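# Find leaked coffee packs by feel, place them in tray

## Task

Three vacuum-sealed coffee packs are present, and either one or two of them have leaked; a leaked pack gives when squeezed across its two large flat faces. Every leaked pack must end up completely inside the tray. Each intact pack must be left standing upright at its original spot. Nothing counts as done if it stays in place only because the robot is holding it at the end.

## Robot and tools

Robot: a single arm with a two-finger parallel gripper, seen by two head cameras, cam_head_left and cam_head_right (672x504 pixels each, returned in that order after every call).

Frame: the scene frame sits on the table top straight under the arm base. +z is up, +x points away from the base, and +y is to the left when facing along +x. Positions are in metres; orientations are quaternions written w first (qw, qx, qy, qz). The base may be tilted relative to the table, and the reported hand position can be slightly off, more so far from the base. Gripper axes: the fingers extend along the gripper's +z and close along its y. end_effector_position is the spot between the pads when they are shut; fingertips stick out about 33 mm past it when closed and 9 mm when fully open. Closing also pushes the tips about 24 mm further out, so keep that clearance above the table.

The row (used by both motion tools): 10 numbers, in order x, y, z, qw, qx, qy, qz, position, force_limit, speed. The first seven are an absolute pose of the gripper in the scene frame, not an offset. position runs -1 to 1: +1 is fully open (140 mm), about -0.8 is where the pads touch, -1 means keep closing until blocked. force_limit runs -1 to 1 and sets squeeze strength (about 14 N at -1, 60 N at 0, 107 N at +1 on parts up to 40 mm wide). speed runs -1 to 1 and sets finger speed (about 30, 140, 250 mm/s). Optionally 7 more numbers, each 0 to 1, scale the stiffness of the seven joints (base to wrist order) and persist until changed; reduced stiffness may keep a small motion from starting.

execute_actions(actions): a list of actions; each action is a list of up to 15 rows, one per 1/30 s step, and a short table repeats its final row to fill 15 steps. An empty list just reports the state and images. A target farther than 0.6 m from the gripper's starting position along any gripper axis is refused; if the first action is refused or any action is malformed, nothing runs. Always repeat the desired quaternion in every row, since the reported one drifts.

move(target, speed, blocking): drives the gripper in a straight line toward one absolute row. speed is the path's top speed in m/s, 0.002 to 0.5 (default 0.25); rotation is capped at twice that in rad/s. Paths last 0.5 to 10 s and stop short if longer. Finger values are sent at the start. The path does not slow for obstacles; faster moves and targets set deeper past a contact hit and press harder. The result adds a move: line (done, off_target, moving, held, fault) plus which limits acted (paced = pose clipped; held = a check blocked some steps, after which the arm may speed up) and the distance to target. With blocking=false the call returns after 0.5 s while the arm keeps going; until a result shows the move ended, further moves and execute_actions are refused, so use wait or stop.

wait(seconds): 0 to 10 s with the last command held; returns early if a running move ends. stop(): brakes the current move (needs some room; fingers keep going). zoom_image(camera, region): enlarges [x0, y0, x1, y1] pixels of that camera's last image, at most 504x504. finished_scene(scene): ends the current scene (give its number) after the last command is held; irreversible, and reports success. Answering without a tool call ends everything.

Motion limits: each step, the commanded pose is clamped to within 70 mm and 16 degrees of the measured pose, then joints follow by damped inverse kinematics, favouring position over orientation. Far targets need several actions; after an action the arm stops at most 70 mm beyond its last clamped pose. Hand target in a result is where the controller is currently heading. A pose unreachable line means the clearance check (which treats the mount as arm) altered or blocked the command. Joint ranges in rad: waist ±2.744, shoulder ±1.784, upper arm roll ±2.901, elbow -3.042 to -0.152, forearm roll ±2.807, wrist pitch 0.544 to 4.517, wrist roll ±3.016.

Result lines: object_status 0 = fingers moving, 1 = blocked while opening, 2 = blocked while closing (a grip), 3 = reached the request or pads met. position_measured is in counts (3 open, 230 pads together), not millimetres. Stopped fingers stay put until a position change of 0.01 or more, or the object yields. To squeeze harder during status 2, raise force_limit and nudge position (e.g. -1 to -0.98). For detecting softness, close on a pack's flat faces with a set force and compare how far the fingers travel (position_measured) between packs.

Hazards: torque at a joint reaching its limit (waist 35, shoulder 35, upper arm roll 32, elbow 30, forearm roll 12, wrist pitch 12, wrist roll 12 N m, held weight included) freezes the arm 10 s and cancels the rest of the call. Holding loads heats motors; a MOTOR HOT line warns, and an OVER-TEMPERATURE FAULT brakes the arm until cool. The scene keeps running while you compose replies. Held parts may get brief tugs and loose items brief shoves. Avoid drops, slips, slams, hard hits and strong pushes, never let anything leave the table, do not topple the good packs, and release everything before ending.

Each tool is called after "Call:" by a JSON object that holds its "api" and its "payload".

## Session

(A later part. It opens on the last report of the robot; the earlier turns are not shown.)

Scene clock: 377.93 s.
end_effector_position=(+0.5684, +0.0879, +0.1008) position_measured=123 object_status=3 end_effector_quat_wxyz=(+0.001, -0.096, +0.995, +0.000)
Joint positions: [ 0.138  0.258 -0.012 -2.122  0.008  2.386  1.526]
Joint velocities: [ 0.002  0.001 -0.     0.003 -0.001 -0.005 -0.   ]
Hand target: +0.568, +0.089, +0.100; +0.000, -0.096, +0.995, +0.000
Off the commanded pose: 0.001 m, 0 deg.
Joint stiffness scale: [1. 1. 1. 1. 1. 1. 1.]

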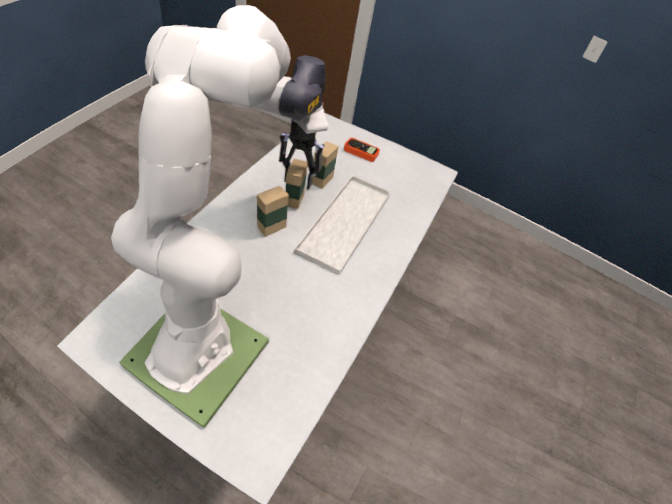

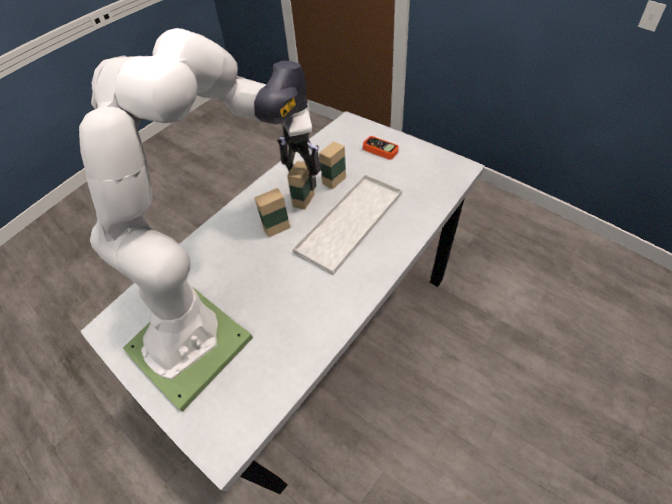

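Call:
{"api": "execute_actions", "payload": {"actions": [[[0.568, 0.090, 0.10, 0, -0.096, 0.995, 0, -1, -1, -0.5]],[[0.568, 0.090, 0.10, 0, -0.096, 0.995, 0, -1, -1, -0.5]]]}}

Scene clock: 385.90 s.
end_effector_position=(+0.5691, +0.0894, +0.1016) position_measured=189 object_status=2 end_effector_quat_wxyz=(+0.002, -0.097, +0.995, +0.000)
Joint positions: [ 0.141  0.259 -0.012 -2.119  0.008  2.384  1.526]
Joint velocities: [-0.    -0.001  0.     0.001 -0.001 -0.     0.   ]
Hand target: +0.568, +0.090, +0.100; +0.000, -0.096, +0.995, +0.000
Off the commanded pose: 0.002 m, 0 deg.
Joint stiffness scale: [1. 1. 1. 1. 1. 1. 1.]

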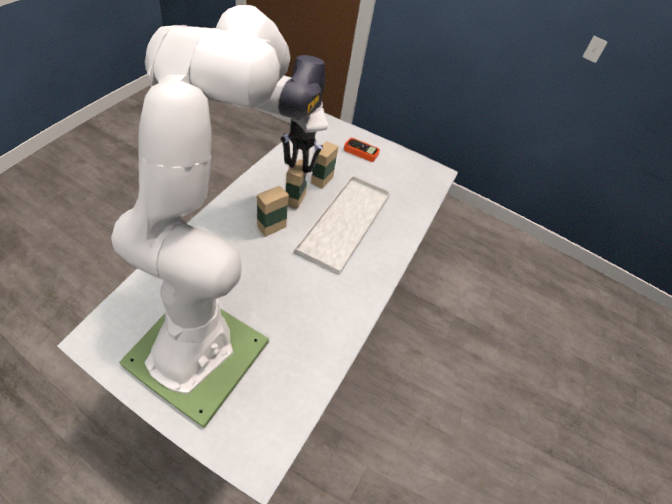

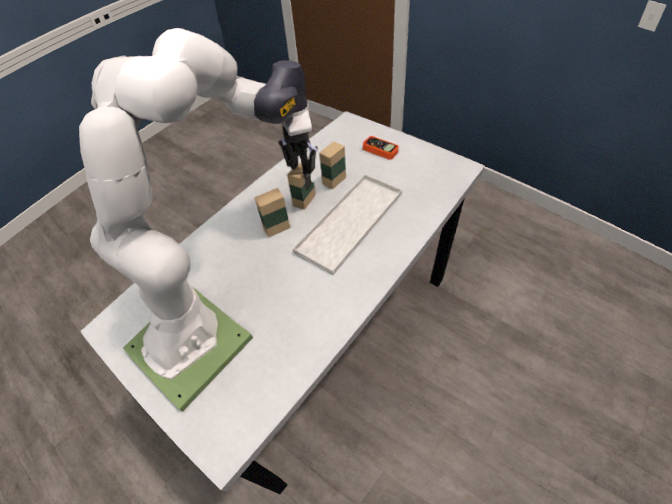

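Call:
{"api": "zoom_image", "payload": {"camera": "cam_head_left", "region": [270, 140, 340, 220]}}

Call:
{"api": "zoom_image", "payload": {"camera": "cam_head_right", "region": [270, 140, 340, 220]}}

Region (270, 140, 340, 220) of cam_head_left's 672x504 image, scaled by 6.300, with more detail than that image has; it fills the left 441 columns of this view, and the rest is white.

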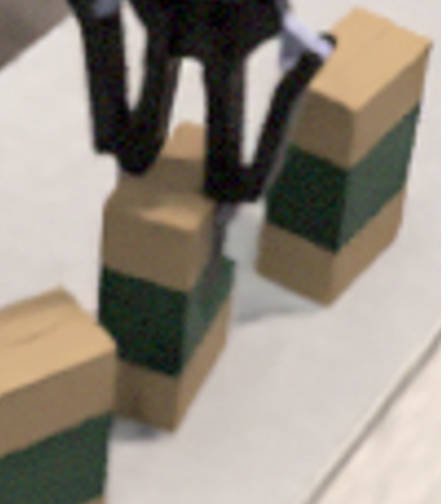

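Region (270, 140, 340, 220) of cam_head_right's 672x504 image, scaled by 6.300, with more detail than that image has; it fills the left 441 columns of this view, and the rest is white.

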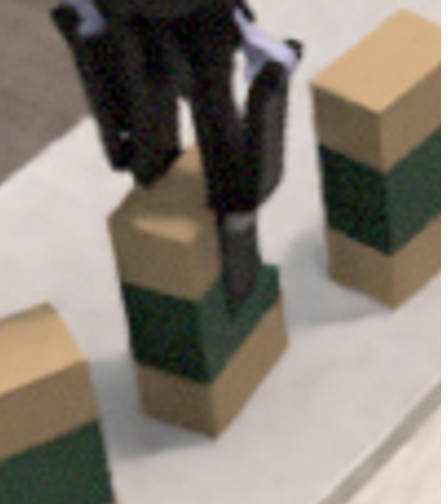

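Call:
{"api": "execute_actions", "payload": {"actions": [[[0.568,0.090,0.100,0,-0.096,0.995,0,-0.98,0,-0.5],[0.568,0.090,0.100,0,-0.096,0.995,0,-0.98,0,-0.5],[0.568,0.090,0.100,0,-0.096,0.995,0,-0.98,0,-0.5],[0.568,0.090,0.100,0,-0.096,0.995,0,-0.98,0,-0.5],[0.568,0.090,0.100,0,-0.096,0.995,0,-0.98,0,-0.5],[0.568,0.090,0.1007,0,-0.096,0.995,0,-0.98,0,-0.5],[0.568,0.090,0.1027,0,-0.096,0.995,0,-0.98,0,-0.5],[0.568,0.090,0.1057,0,-0.096,0.995,0,-0.98,0,-0.5],[0.568,0.090,0.1096,0,-0.096,0.995,0,-0.98,0,-0.5],[0.568,0.090,0.1143,0,-0.096,0.995,0,-0.98,0,-0.5],[0.568,0.090,0.1194,0,-0.096,0.995,0,-0.98,0,-0.5],[0.568,0.090,0.1247,0,-0.096,0.995,0,-0.98,0,-0.5],[0.568,0.090,0.1302,0,-0.096,0.995,0,-0.98,0,-0.5],[0.568,0.090,0.1356,0,-0.096,0.995,0,-0.98,0,-0.5],[0.568,0.090,0.1407,0,-0.096,0.995,0,-0.98,0,-0.5]]]}}

Call:
{"api": "zoom_image", "payload": {"camera": "cam_head_right", "region": [250, 120, 350, 230]}}

Scene clock: 431.90 s.
end_effector_position=(+0.5689, +0.0894, +0.1237) position_measured=192 object_status=2 end_effector_quat_wxyz=(+0.002, -0.097, +0.995, +0.000)
Joint positions: [ 0.141  0.221 -0.012 -2.108  0.007  2.336  1.526]
Joint velocities: [ 0.001 -0.255  0.001  0.109 -0.006 -0.249  0.002]
Hand target: +0.568, +0.089, +0.140; +0.000, -0.096, +0.995, -0.001
Off the commanded pose: 0.017 m, 0 deg.
Joint stiffness scale: [1. 1. 1. 1. 1. 1. 1.]

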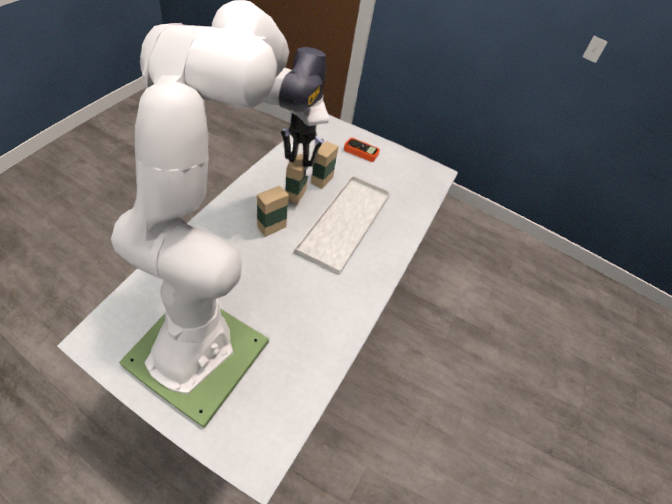

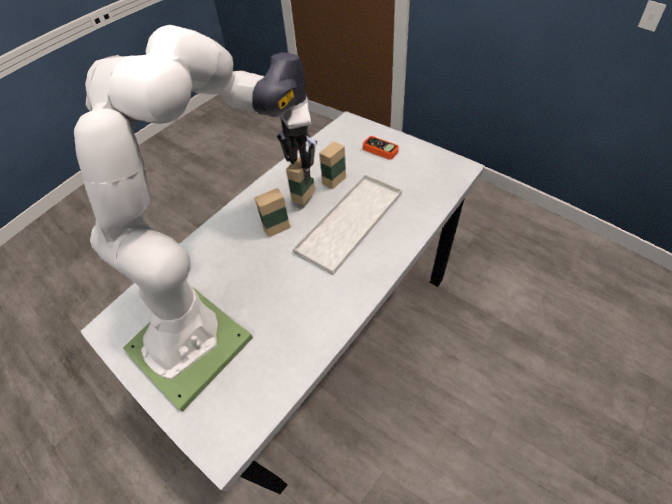

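Region (250, 120, 350, 230) of cam_head_right's 672x504 image, scaled by 4.582, with more detail than that image has; it fills the left 458 columns of this view, and the rest is white.

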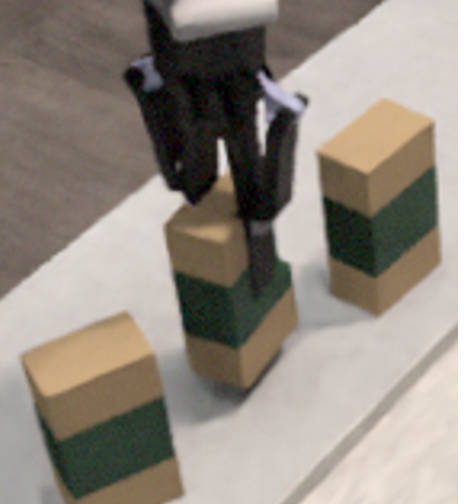

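Call:
{"api": "execute_actions", "payload": {"actions": [[[0.5679,0.0893,0.142,0,-0.096,0.995,0,-0.98,0,-0.5],[0.5678,0.0874,0.144,0,-0.095,0.995,0,-0.98,0,-0.5],[0.5675,0.0842,0.147,0,-0.094,0.996,0,-0.98,0,-0.5],[0.5671,0.0799,0.150,0,-0.092,0.996,0,-0.98,0,-0.5],[0.5667,0.0747,0.1525,0,-0.090,0.996,0,-0.98,0,-0.5],[0.5661,0.0685,0.154,0,-0.088,0.996,0,-0.98,0,-0.5],[0.5655,0.0614,0.155,0,-0.085,0.996,0,-0.98,0,-0.5],[0.5648,0.0537,0.155,0,-0.082,0.997,0,-0.98,0,-0.5],[0.5641,0.0453,0.155,0,-0.079,0.997,0,-0.98,0,-0.5],[0.5633,0.0364,0.155,0,-0.076,0.997,0,-0.98,0,-0.5],[0.5625,0.0269,0.155,0,-0.072,0.997,0,-0.98,0,-0.5],[0.5617,0.0171,0.155,0,-0.068,0.998,0,-0.98,0,-0.5],[0.5608,0.0072,0.155,0,-0.065,0.998,0,-0.98,0,-0.5],[0.5599,-0.0032,0.155,0,-0.061,0.998,0,-0.98,0,-0.5],[0.559,-0.0135,0.155,0,-0.057,0.998,0,-0.98,0,-0.5]],[[0.5581,-0.0239,0.155,0,-0.053,0.999,0,-0.98,0,-0.5],[0.5572,-0.0342,0.155,0,-0.049,0.999,0,-0.98,0,-0.5],[0.5563,-0.0441,0.155,0,-0.045,0.999,0,-0.98,0,-0.5],[0.5555,-0.0539,0.155,0,-0.041,0.999,0,-0.98,0,-0.5],[0.5547,-0.0634,0.155,0,-0.038,0.999,0,-0.98,0,-0.5],[0.5539,-0.0723,0.155,0,-0.034,0.999,0,-0.98,0,-0.5],[0.5532,-0.0808,0.155,0,-0.031,1,0,-0.98,0,-0.5],[0.5525,-0.0884,0.155,0,-0.028,1,0,-0.98,0,-0.5],[0.5519,-0.0955,0.1544,0,-0.026,1,0,-0.98,0,-0.5],[0.5513,-0.1017,0.1527,0,-0.023,1,0,-0.98,0,-0.5],[0.5509,-0.1069,0.1501,0,-0.021,1,0,-0.98,0,-0.5],[0.5505,-0.1112,0.1468,0,-0.020,1,0,-0.98,0,-0.5],[0.5502,-0.1143,0.1428,0,-0.018,1,0,-0.98,0,-0.5],[0.5501,-0.1164,0.1385,0,-0.018,1,0,-0.98,0,-0.5],[0.55,-0.117,0.1339,0,-0.017,1,0,-0.98,0,-0.5]]]}}

Call:
{"api": "wait", "payload": {"seconds": 0.3}}

Call:
{"api": "zoom_image", "payload": {"camera": "cam_head_left", "region": [280, 110, 410, 280]}}

Call:
{"api": "zoom_image", "payload": {"camera": "cam_head_right", "region": [280, 110, 410, 280]}}

Scene clock: 456.93 s.
end_effector_position=(+0.5488, -0.1136, +0.1429) position_measured=192 object_status=2 end_effector_quat_wxyz=(-0.005, +0.009, +1.000, -0.004)
Joint positions: [-0.085  0.162 -0.146 -2.135  0.022  2.289  1.372]
Joint velocities: [-0.134  0.213 -0.028 -0.008  0.051  0.147 -0.192]
Hand target: +0.551, -0.117, +0.134; -0.002, -0.016, +1.000, -0.003
Off the commanded pose: 0.010 m, 3 deg.
Joint stiffness scale: [1. 1. 1. 1. 1. 1. 1.]

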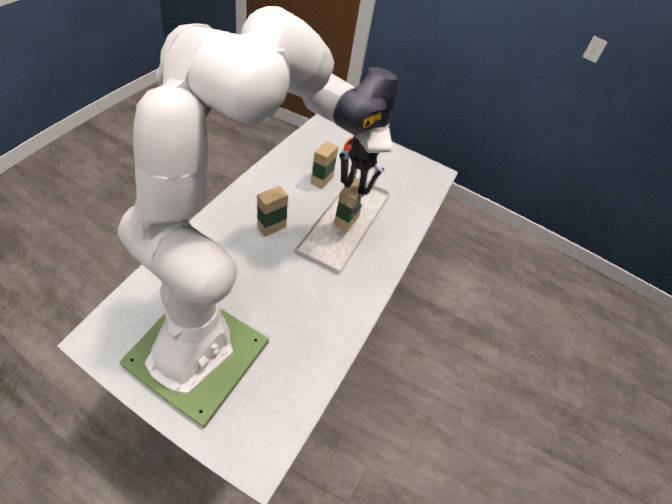

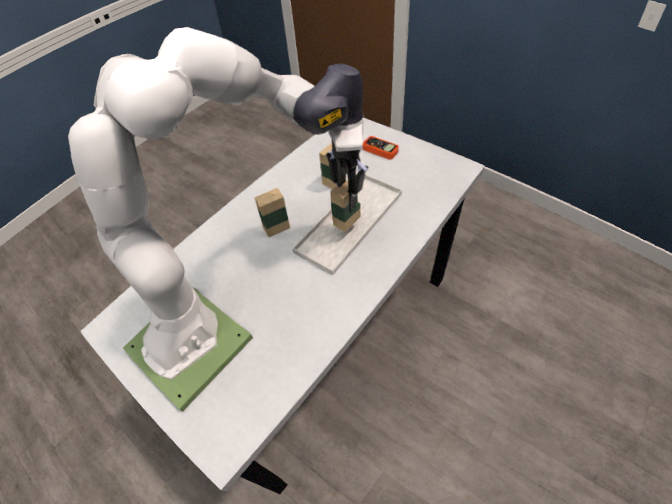

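Scene clock: 457.23 s.
end_effector_position=(+0.5477, -0.1175, +0.1321) position_measured=192 object_status=2 end_effector_quat_wxyz=(-0.007, -0.003, +1.000, -0.003)
Joint positions: [-0.092  0.182 -0.147 -2.139  0.028  2.307  1.336]
Joint velocities: [ 0.    -0.002 -0.    -0.001  0.006  0.025 -0.071]
Hand target: +0.551, -0.117, +0.134; -0.002, -0.016, +1.000, -0.003
Off the commanded pose: 0.003 m, 2 deg.
Joint stiffness scale: [1. 1. 1. 1. 1. 1. 1.]
wait: 0.30 s; no rest

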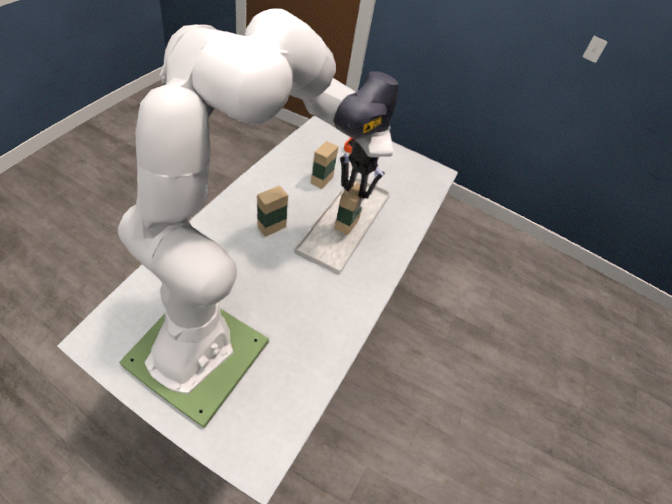

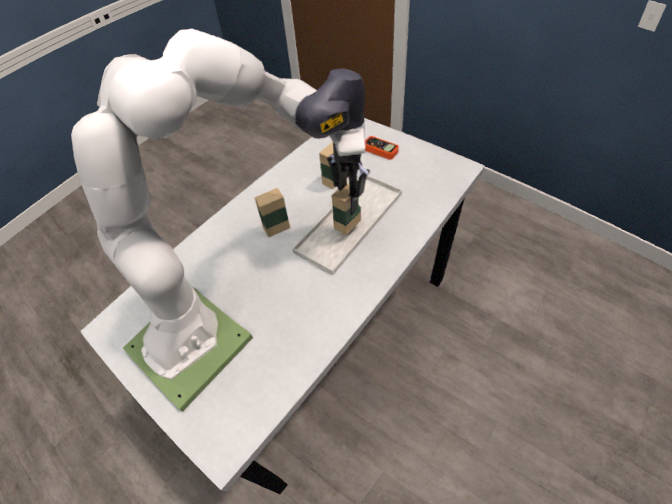

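Region (280, 110, 410, 280) of cam_head_left's 672x504 image, scaled by 2.965, with more detail than that image has; it fills the left 385 columns of this view, and the rest is white.

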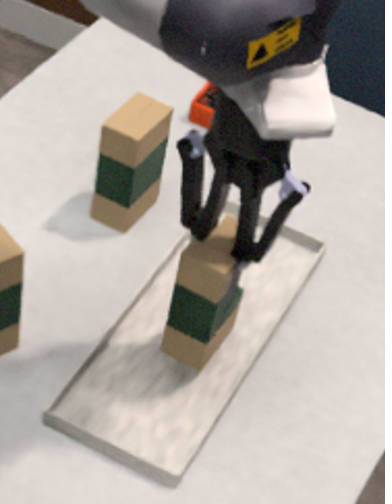

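Region (280, 110, 410, 280) of cam_head_right's 672x504 image, scaled by 2.965, with more detail than that image has; it fills the left 385 columns of this view, and the rest is white.

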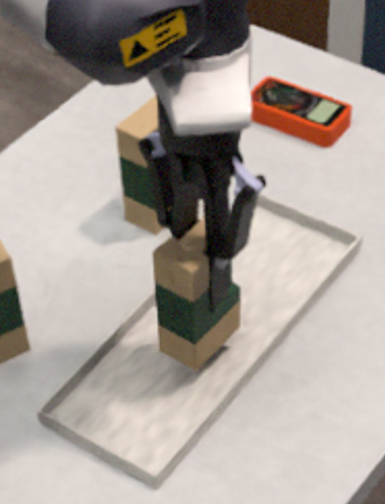

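Call:
{"api": "move", "payload": {"target": [0.55, -0.117, 0.109, 0, -0.017, 1, 0, -0.98, 0, -0.5], "speed": 0.08}}

Call:
{"api": "zoom_image", "payload": {"camera": "cam_head_left", "region": [310, 170, 390, 260]}}

Call:
{"api": "zoom_image", "payload": {"camera": "cam_head_right", "region": [310, 170, 390, 260]}}

Scene clock: 462.20 s.
end_effector_position=(+0.5481, -0.1173, +0.1083) position_measured=192 object_status=2 end_effector_quat_wxyz=(-0.003, -0.013, +1.000, -0.000)
Joint positions: [-0.094  0.218 -0.146 -2.161  0.046  2.372  1.3  ]
Joint velocities: [ 0.     0.001  0.    -0.     0.003  0.011 -0.009]
Hand target: +0.550, -0.117, +0.109; -0.000, -0.017, +1.000, +0.000
Off the commanded pose: 0.002 m, 1 deg.
Joint stiffness scale: [1. 1. 1. 1. 1. 1. 1.]
move: done

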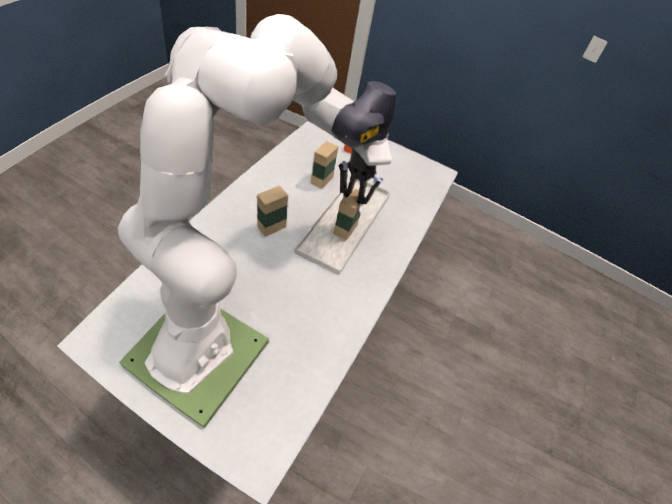

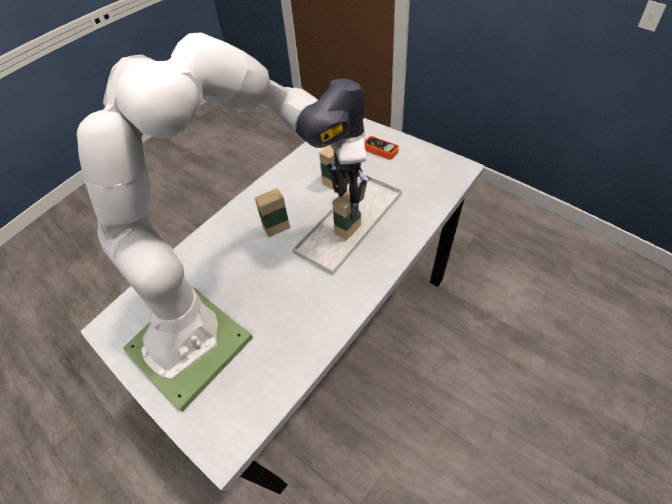

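Region (310, 170, 390, 260) of cam_head_left's 672x504 image, scaled by 5.600, with more detail than that image has.

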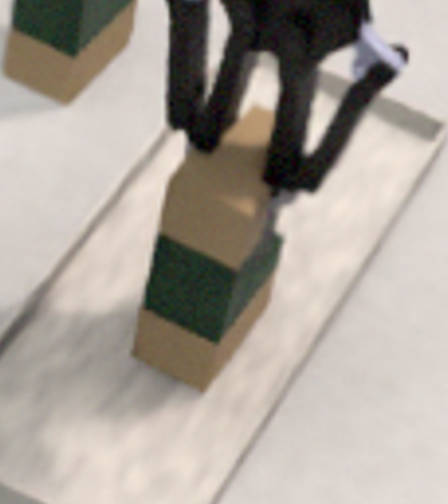

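Region (310, 170, 390, 260) of cam_head_right's 672x504 image, scaled by 5.600, with more detail than that image has.

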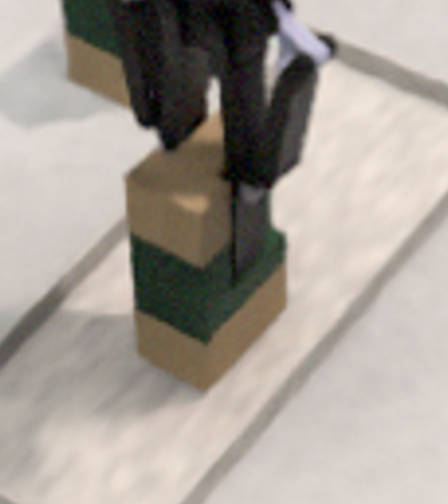

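Call:
{"api": "execute_actions", "payload": {"actions": [[[0.55,-0.117,0.107,0,-0.017,1,0,-0.98,0,-0.5],[0.55,-0.117,0.1055,0,-0.017,1,0,-0.98,0,-0.5],[0.55,-0.117,0.104,0,-0.017,1,0,-0.98,0,-0.5],[0.55,-0.117,0.104,0,-0.017,1,0,-0.98,0,-0.5],[0.55,-0.117,0.104,0,-0.017,1,0,-0.98,0,-0.5],[0.55,-0.117,0.104,0,-0.017,1,0,-0.98,0,-0.5],[0.55,-0.117,0.104,0,-0.017,1,0,-0.98,0,-0.5],[0.55,-0.117,0.104,0,-0.017,1,0,0.5,0,0.6],[0.55,-0.117,0.104,0,-0.017,1,0,0.5,0,0.6],[0.55,-0.117,0.104,0,-0.017,1,0,0.5,0,0.6],[0.55,-0.117,0.104,0,-0.017,1,0,0.5,0,0.6],[0.55,-0.117,0.1048,0,-0.017,1,0,0.5,0,0.6],[0.55,-0.117,0.1071,0,-0.017,1,0,0.5,0,0.6],[0.55,-0.117,0.1107,0,-0.017,1,0,0.5,0,0.6],[0.55,-0.117,0.1155,0,-0.017,1,0,0.5,0,0.6]],[[0.55,-0.117,0.1212,0,-0.017,1,0,0.5,0,0.6],[0.55,-0.117,0.1276,0,-0.017,1,0,0.5,0,0.6],[0.55,-0.117,0.1346,0,-0.017,1,0,0.5,0,0.6],[0.55,-0.117,0.1419,0,-0.017,1,0,0.5,0,0.6],[0.55,-0.117,0.1495,0,-0.017,1,0,0.5,0,0.6],[0.55,-0.117,0.1571,0,-0.017,1,0,0.5,0,0.6],[0.55,-0.117,0.1644,0,-0.017,1,0,0.5,0,0.6],[0.55,-0.117,0.1714,0,-0.017,1,0,0.5,0,0.6],[0.5505,-0.1164,0.1778,0,-0.017,1,0,0.5,0,0.6],[0.552,-0.1147,0.1835,0,-0.016,1,0,0.5,0,0.6],[0.5544,-0.112,0.1883,0,-0.016,1,0,0.5,0,0.6],[0.5576,-0.1083,0.1919,0,-0.015,1,0,0.5,0,0.6],[0.5616,-0.1037,0.1942,0,-0.014,1,0,0.5,0,0.6],[0.5662,-0.0984,0.195,0,-0.013,1,0,0.5,0,0.6],[0.5715,-0.0923,0.195,0,-0.011,1,0,0.5,0,0.6]],[[0.5774,-0.0856,0.195,0,-0.009,1,0,0.5,0,0.6],[0.5837,-0.0783,0.195,0,-0.008,1,0,0.5,0,0.6],[0.5904,-0.0706,0.195,0,-0.006,1,0,0.5,0,0.6],[0.5976,-0.0624,0.195,0,-0.004,1,0,0.5,0,0.6],[0.6049,-0.054,0.195,0,-0.002,1,0,0.5,0,0.6],[0.6124,-0.0454,0.195,0,0,1,0,0.5,0,0.6],[0.6202,-0.0365,0.195,0,0.002,1,0,0.5,0,0.6],[0.628,-0.0275,0.195,0,0.004,1,0,0.5,0,0.6],[0.6358,-0.0186,0.195,0,0.007,1,0,0.5,0,0.6],[0.6436,-0.0096,0.195,0,0.009,1,0,0.5,0,0.6],[0.6511,-0.001,0.195,0,0.011,1,0,0.5,0,0.6],[0.6584,0.0074,0.195,0,0.013,1,0,0.5,0,0.6],[0.6656,0.0156,0.195,0,0.015,1,0,0.5,0,0.6],[0.6723,0.0233,0.195,0,0.017,1,0,0.5,0,0.6],[0.6787,0.0307,0.195,0,0.018,1,0,0.5,0,0.6]],[[0.6845,0.0373,0.195,0,0.020,1,0,0.5,0,0.6],[0.6898,0.0434,0.195,0,0.022,1,0,0.5,0,0.6],[0.6945,0.0488,0.1942,0,0.023,1,0,0.5,0,0.6],[0.6984,0.0532,0.1917,0,0.024,1,0,0.5,0,0.6],[0.7016,0.057,0.188,0,0.025,1,0,0.5,0,0.6],[0.704,0.0597,0.183,0,0.025,1,0,0.5,0,0.6],[0.7055,0.0615,0.1771,0,0.026,1,0,0.5,0,0.6],[0.706,0.062,0.1704,0,0.026,1,0,0.5,0,0.6],[0.706,0.062,0.1631,0,0.026,1,0,0.5,0,0.6],[0.706,0.062,0.1554,0,0.026,1,0,0.5,0,0.6],[0.706,0.062,0.1475,0,0.026,1,0,0.5,0,0.6],[0.706,0.062,0.1396,0,0.026,1,0,0.5,0,0.6],[0.706,0.062,0.1319,0,0.026,1,0,0.5,0,0.6],[0.706,0.062,0.1246,0,0.026,1,0,0.5,0,0.6],[0.706,0.062,0.118,0,0.026,1,0,0.5,0,0.6]]]}}

Call:
{"api": "wait", "payload": {"seconds": 0.4}}

Call:
{"api": "zoom_image", "payload": {"camera": "cam_head_left", "region": [285, 110, 385, 240]}}

Call:
{"api": "zoom_image", "payload": {"camera": "cam_head_right", "region": [290, 110, 390, 240]}}

Scene clock: 532.43 s.
end_effector_position=(+0.7016, +0.0640, +0.1359) position_measured=66 object_status=3 end_effector_quat_wxyz=(-0.005, +0.001, +1.000, +0.001)
Joint positions: [ 0.133  0.588 -0.088 -1.5    0.061  2.079  1.629]
Joint velocities: [ 0.     0.295 -0.031 -0.113  0.043  0.223  0.119]
Hand target: +0.705, +0.062, +0.119; -0.001, +0.026, +1.000, +0.002
Off the commanded pose: 0.019 m, 3 deg.
Joint stiffness scale: [1. 1. 1. 1. 1. 1. 1.]

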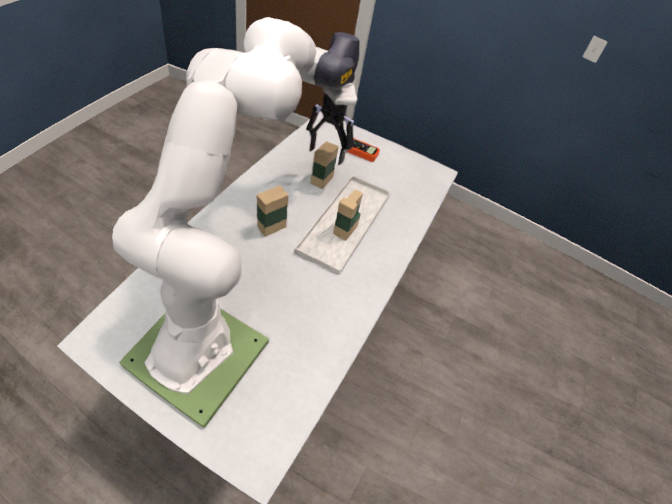

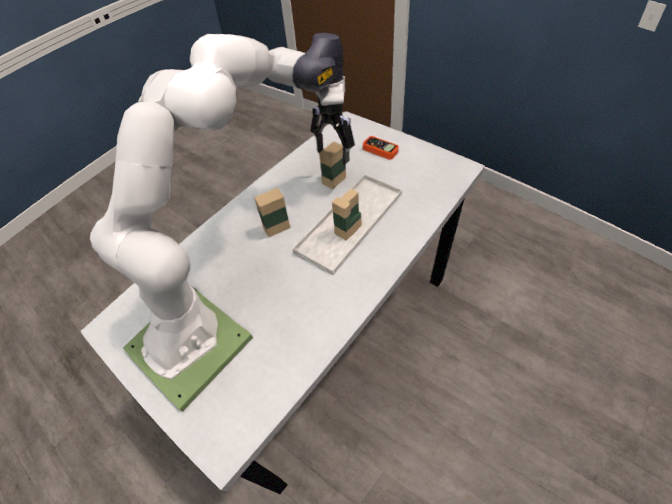

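Scene clock: 532.83 s.
end_effector_position=(+0.7017, +0.0625, +0.1164) position_measured=66 object_status=3 end_effector_quat_wxyz=(-0.006, +0.017, +1.000, +0.001)
Joint positions: [ 0.133  0.613 -0.09  -1.511  0.066  2.112  1.655]
Joint velocities: [ 0.    -0.001 -0.002 -0.001  0.002  0.024  0.032]
Hand target: +0.705, +0.062, +0.119; -0.001, +0.026, +1.000, +0.002
Off the commanded pose: 0.005 m, 1 deg.
Joint stiffness scale: [1. 1. 1. 1. 1. 1. 1.]
wait: 0.40 s; no rest

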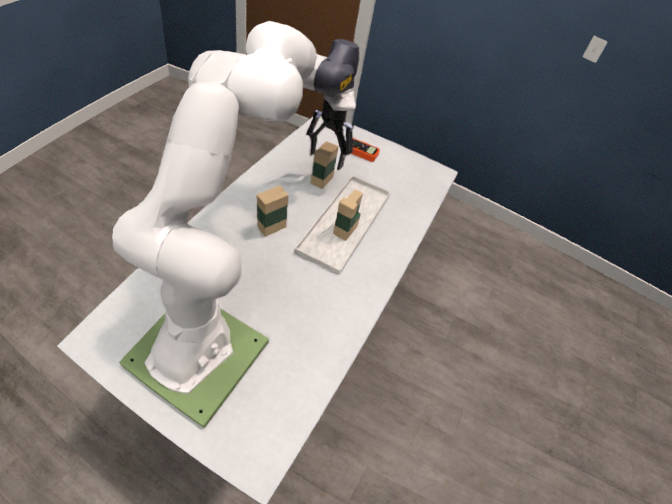

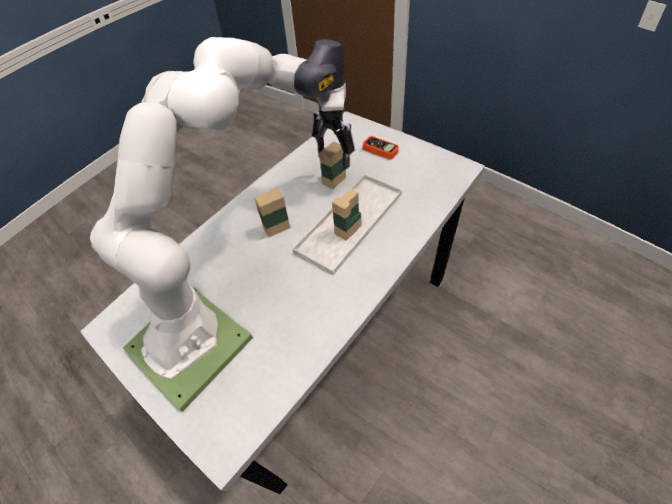

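Region (285, 110, 385, 240) of cam_head_left's 672x504 image, scaled by 3.877, with more detail than that image has; it fills the left 388 columns of this view, and the rest is white.

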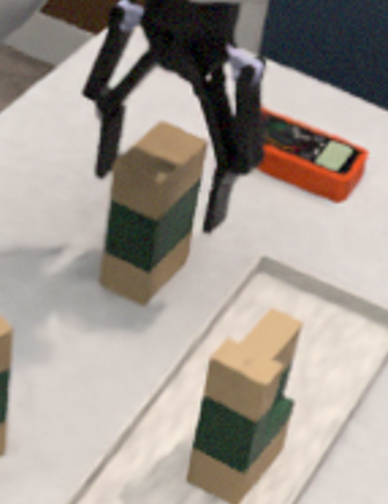

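Region (290, 110, 390, 240) of cam_head_right's 672x504 image, scaled by 3.877, with more detail than that image has; it fills the left 388 columns of this view, and the rest is white.

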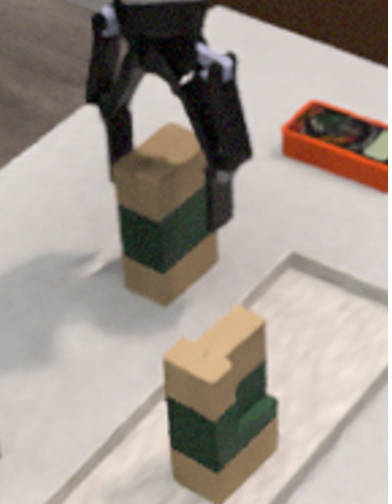

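Call:
{"api": "execute_actions", "payload": {"actions": [[[0.7065,0.063,0.115,0,0.026,1,0,0.1,-1,0],[0.707,0.064,0.113,0,0.026,1,0,0.1,-1,0],[0.7075,0.065,0.111,0,0.026,1,0,0.1,-1,0],[0.708,0.066,0.109,0,0.026,1,0,0.1,-1,0],[0.708,0.067,0.107,0,0.026,1,0,0.1,-1,0],[0.708,0.067,0.105,0,0.026,1,0,0.1,-1,0],[0.708,0.067,0.1035,0,0.026,1,0,0.1,-1,0],[0.708,0.067,0.102,0,0.026,1,0,0.1,-1,0],[0.708,0.067,0.102,0,0.026,1,0,0.1,-1,0],[0.708,0.067,0.102,0,0.026,1,0,0.1,-1,0],[0.708,0.067,0.102,0,0.026,1,0,0.1,-1,0],[0.708,0.067,0.102,0,0.026,1,0,-1,-1,-0.5]],[[0.708,0.067,0.102,0,0.026,1,0,-1,-1,-0.5]]]}}

Call:
{"api": "zoom_image", "payload": {"camera": "cam_head_left", "region": [295, 115, 375, 205]}}

Call:
{"api": "zoom_image", "payload": {"camera": "cam_head_right", "region": [300, 115, 380, 205]}}

Scene clock: 556.20 s.
end_effector_position=(+0.7072, +0.0664, +0.1024) position_measured=158 object_status=2 end_effector_quat_wxyz=(-0.001, +0.023, +1.000, -0.000)
Joint positions: [ 0.139  0.641 -0.091 -1.505  0.067  2.143  1.672]
Joint velocities: [-0.001 -0.    -0.    -0.001 -0.    -0.002  0.002]
Hand target: +0.708, +0.067, +0.102; -0.000, +0.026, +1.000, +0.000
Off the commanded pose: 0.001 m, 0 deg.
Joint stiffness scale: [1. 1. 1. 1. 1. 1. 1.]

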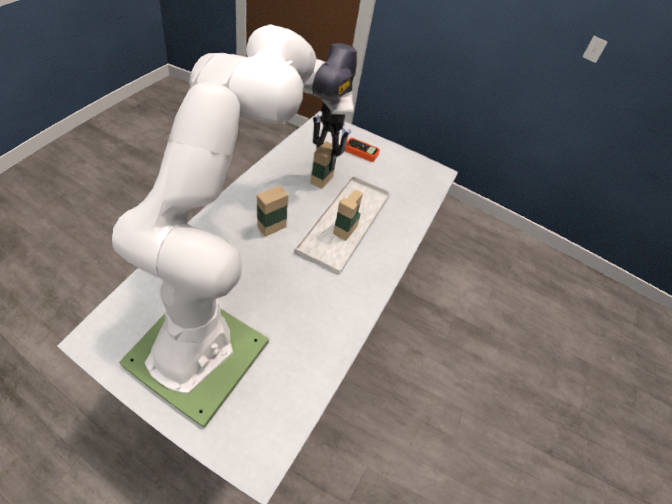

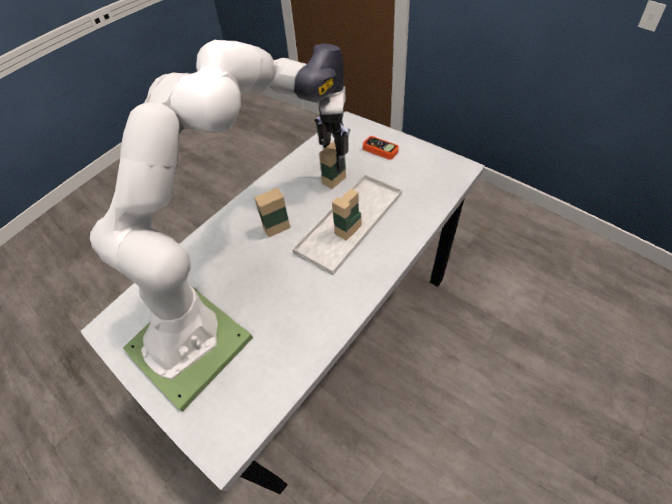

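Region (295, 115, 375, 205) of cam_head_left's 672x504 image, scaled by 5.600, with more detail than that image has.

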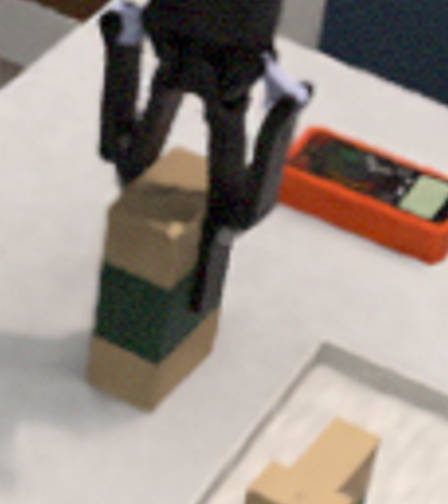

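Region (300, 115, 380, 205) of cam_head_right's 672x504 image, scaled by 5.600, with more detail than that image has.

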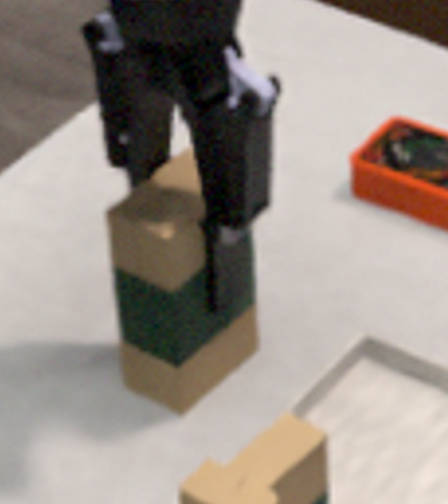

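Call:
{"api": "execute_actions", "payload": {"actions": []}}

Scene clock: 564.50 s.
end_effector_position=(+0.7072, +0.0664, +0.1024) position_measured=158 object_status=2 end_effector_quat_wxyz=(-0.001, +0.023, +1.000, -0.000)
Joint positions: [ 0.139  0.641 -0.091 -1.505  0.067  2.143  1.672]
Joint velocities: [ 0.     0.001  0.001 -0.     0.    -0.     0.002]
Hand target: +0.708, +0.067, +0.102; -0.000, +0.026, +1.000, +0.000
Off the commanded pose: 0.001 m, 0 deg.
Joint stiffness scale: [1. 1. 1. 1. 1. 1. 1.]

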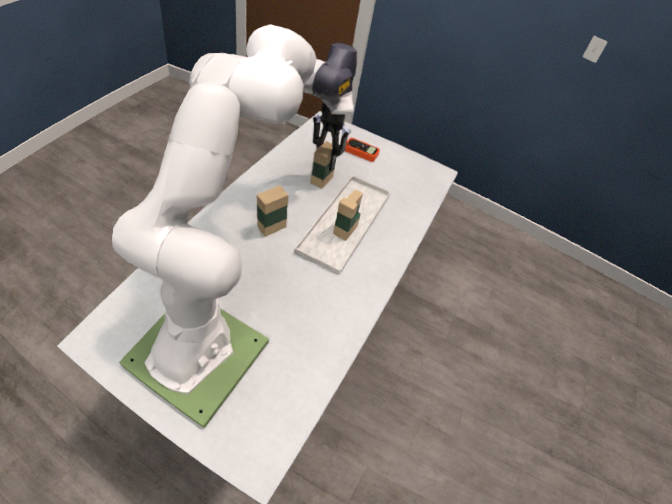

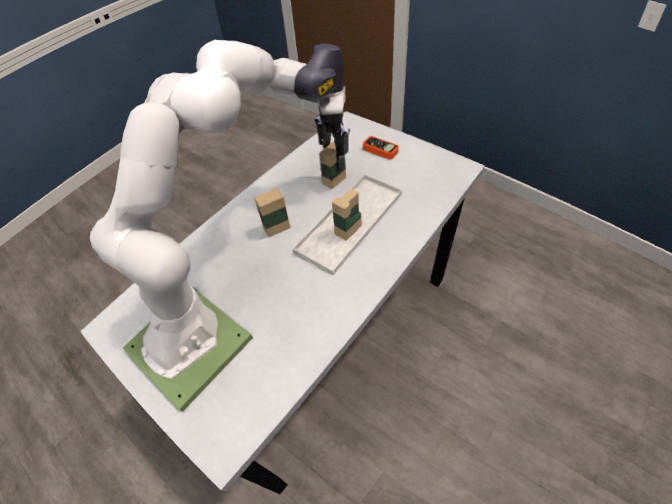

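Call:
{"api": "execute_actions", "payload": {"actions": [[[0.708,0.067,0.102,0,0.026,1,0,-0.98,0.3,-0.5]]]}}

Scene clock: 577.63 s.
end_effector_position=(+0.7076, +0.0664, +0.1026) position_measured=163 object_status=2 end_effector_quat_wxyz=(-0.001, +0.023, +1.000, -0.000)
Joint positions: [ 0.139  0.641 -0.091 -1.504  0.066  2.143  1.673]
Joint velocities: [ 0.    -0.     0.     0.001  0.     0.    -0.001]
Hand target: +0.708, +0.067, +0.102; -0.000, +0.026, +1.000, +0.000
Off the commanded pose: 0.001 m, 0 deg.
Joint stiffness scale: [1. 1. 1. 1. 1. 1. 1.]

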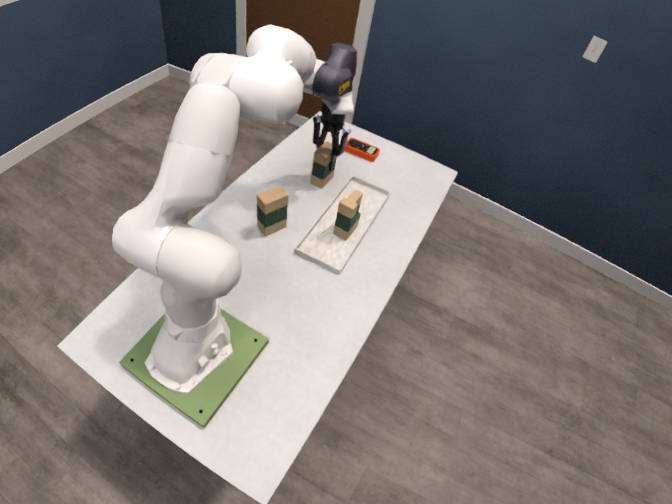

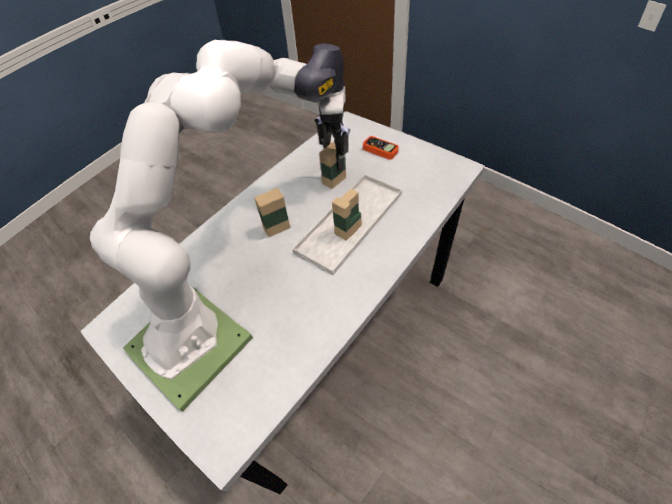

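Call:
{"api": "execute_actions", "payload": {"actions": [[[0.708,0.067,0.102,0,0.026,1,0,0.5,-1,0.6],[0.708,0.067,0.102,0,0.026,1,0,0.5,-1,0.6],[0.708,0.067,0.102,0,0.026,1,0,0.5,-1,0.6],[0.708,0.067,0.102,0,0.026,1,0,0.5,-1,0.6],[0.708,0.067,0.103,0,0.026,1,0,0.5,-1,0.6],[0.708,0.067,0.106,0,0.026,1,0,0.5,-1,0.6],[0.707,0.067,0.111,0,0.026,1,0,0.5,-1,0.6],[0.707,0.067,0.117,0,0.026,1,0,0.5,-1,0.6],[0.706,0.067,0.125,0,0.026,1,0,0.5,-1,0.6],[0.705,0.067,0.133,0,0.026,1,0,0.5,-1,0.6],[0.704,0.067,0.142,0,0.026,1,0,0.5,-1,0.6],[0.703,0.067,0.151,0,0.026,1,0,0.5,-1,0.6],[0.702,0.067,0.160,0,0.026,1,0,0.5,-1,0.6],[0.701,0.067,0.169,0,0.026,1,0,0.5,-1,0.6],[0.700,0.067,0.177,0,0.026,1,0,0.5,-1,0.6]],[[0.699,0.067,0.184,0,0.026,1,0,0.5,-1,0.6],[0.698,0.067,0.190,0,0.026,1,0,0.5,-1,0.6],[0.697,0.067,0.195,0,0.026,1,0,0.5,-1,0.6],[0.696,0.067,0.198,0,0.026,1,0,0.5,-1,0.6],[0.696,0.067,0.200,0,0.026,1,0,0.5,-1,0.6]]]}}

Call:
{"api": "zoom_image", "payload": {"camera": "cam_head_left", "region": [240, 100, 400, 280]}}

Call:
{"api": "zoom_image", "payload": {"camera": "cam_head_right", "region": [240, 100, 420, 280]}}

Scene clock: 589.13 s.
end_effector_position=(+0.6995, +0.0679, +0.2030) position_measured=66 object_status=3 end_effector_quat_wxyz=(+0.006, +0.023, +1.000, +0.002)
Joint positions: [ 0.144  0.5   -0.095 -1.471  0.055  1.985  1.682]
Joint velocities: [-0.     0.001 -0.001  0.    -0.002 -0.04   0.007]
Hand target: +0.696, +0.066, +0.200; +0.000, +0.026, +1.000, -0.000
Off the commanded pose: 0.005 m, 1 deg.
Joint stiffness scale: [1. 1. 1. 1. 1. 1. 1.]

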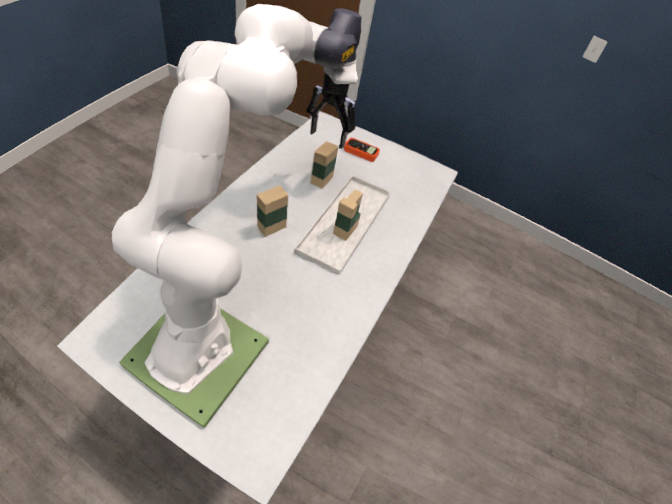

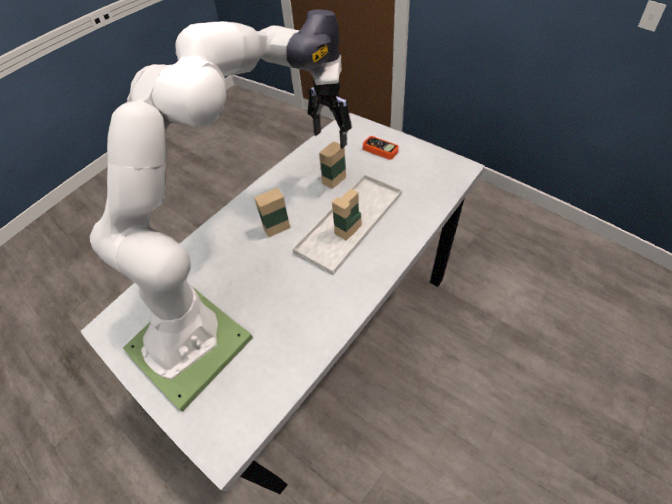

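Region (240, 100, 400, 280) of cam_head_left's 672x504 image, scaled by 2.800, with more detail than that image has.

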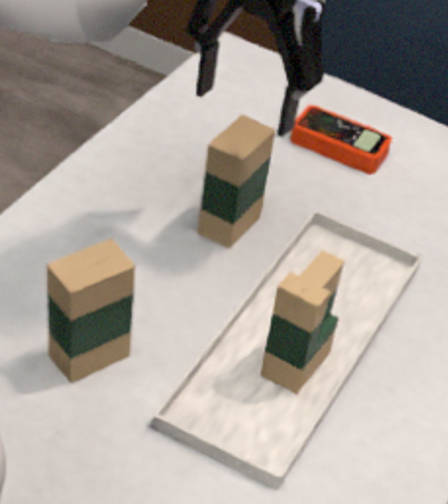

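Region (240, 100, 420, 280) of cam_head_right's 672x504 image, scaled by 2.800, with more detail than that image has.

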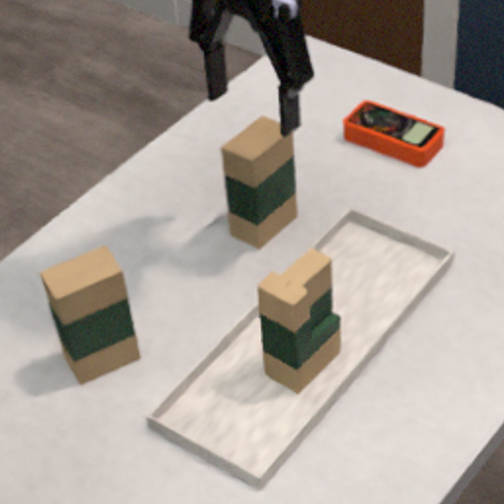

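Call:
{"api": "finished_scene", "payload": {"scene": 1}}

The scene is finished: the task was done.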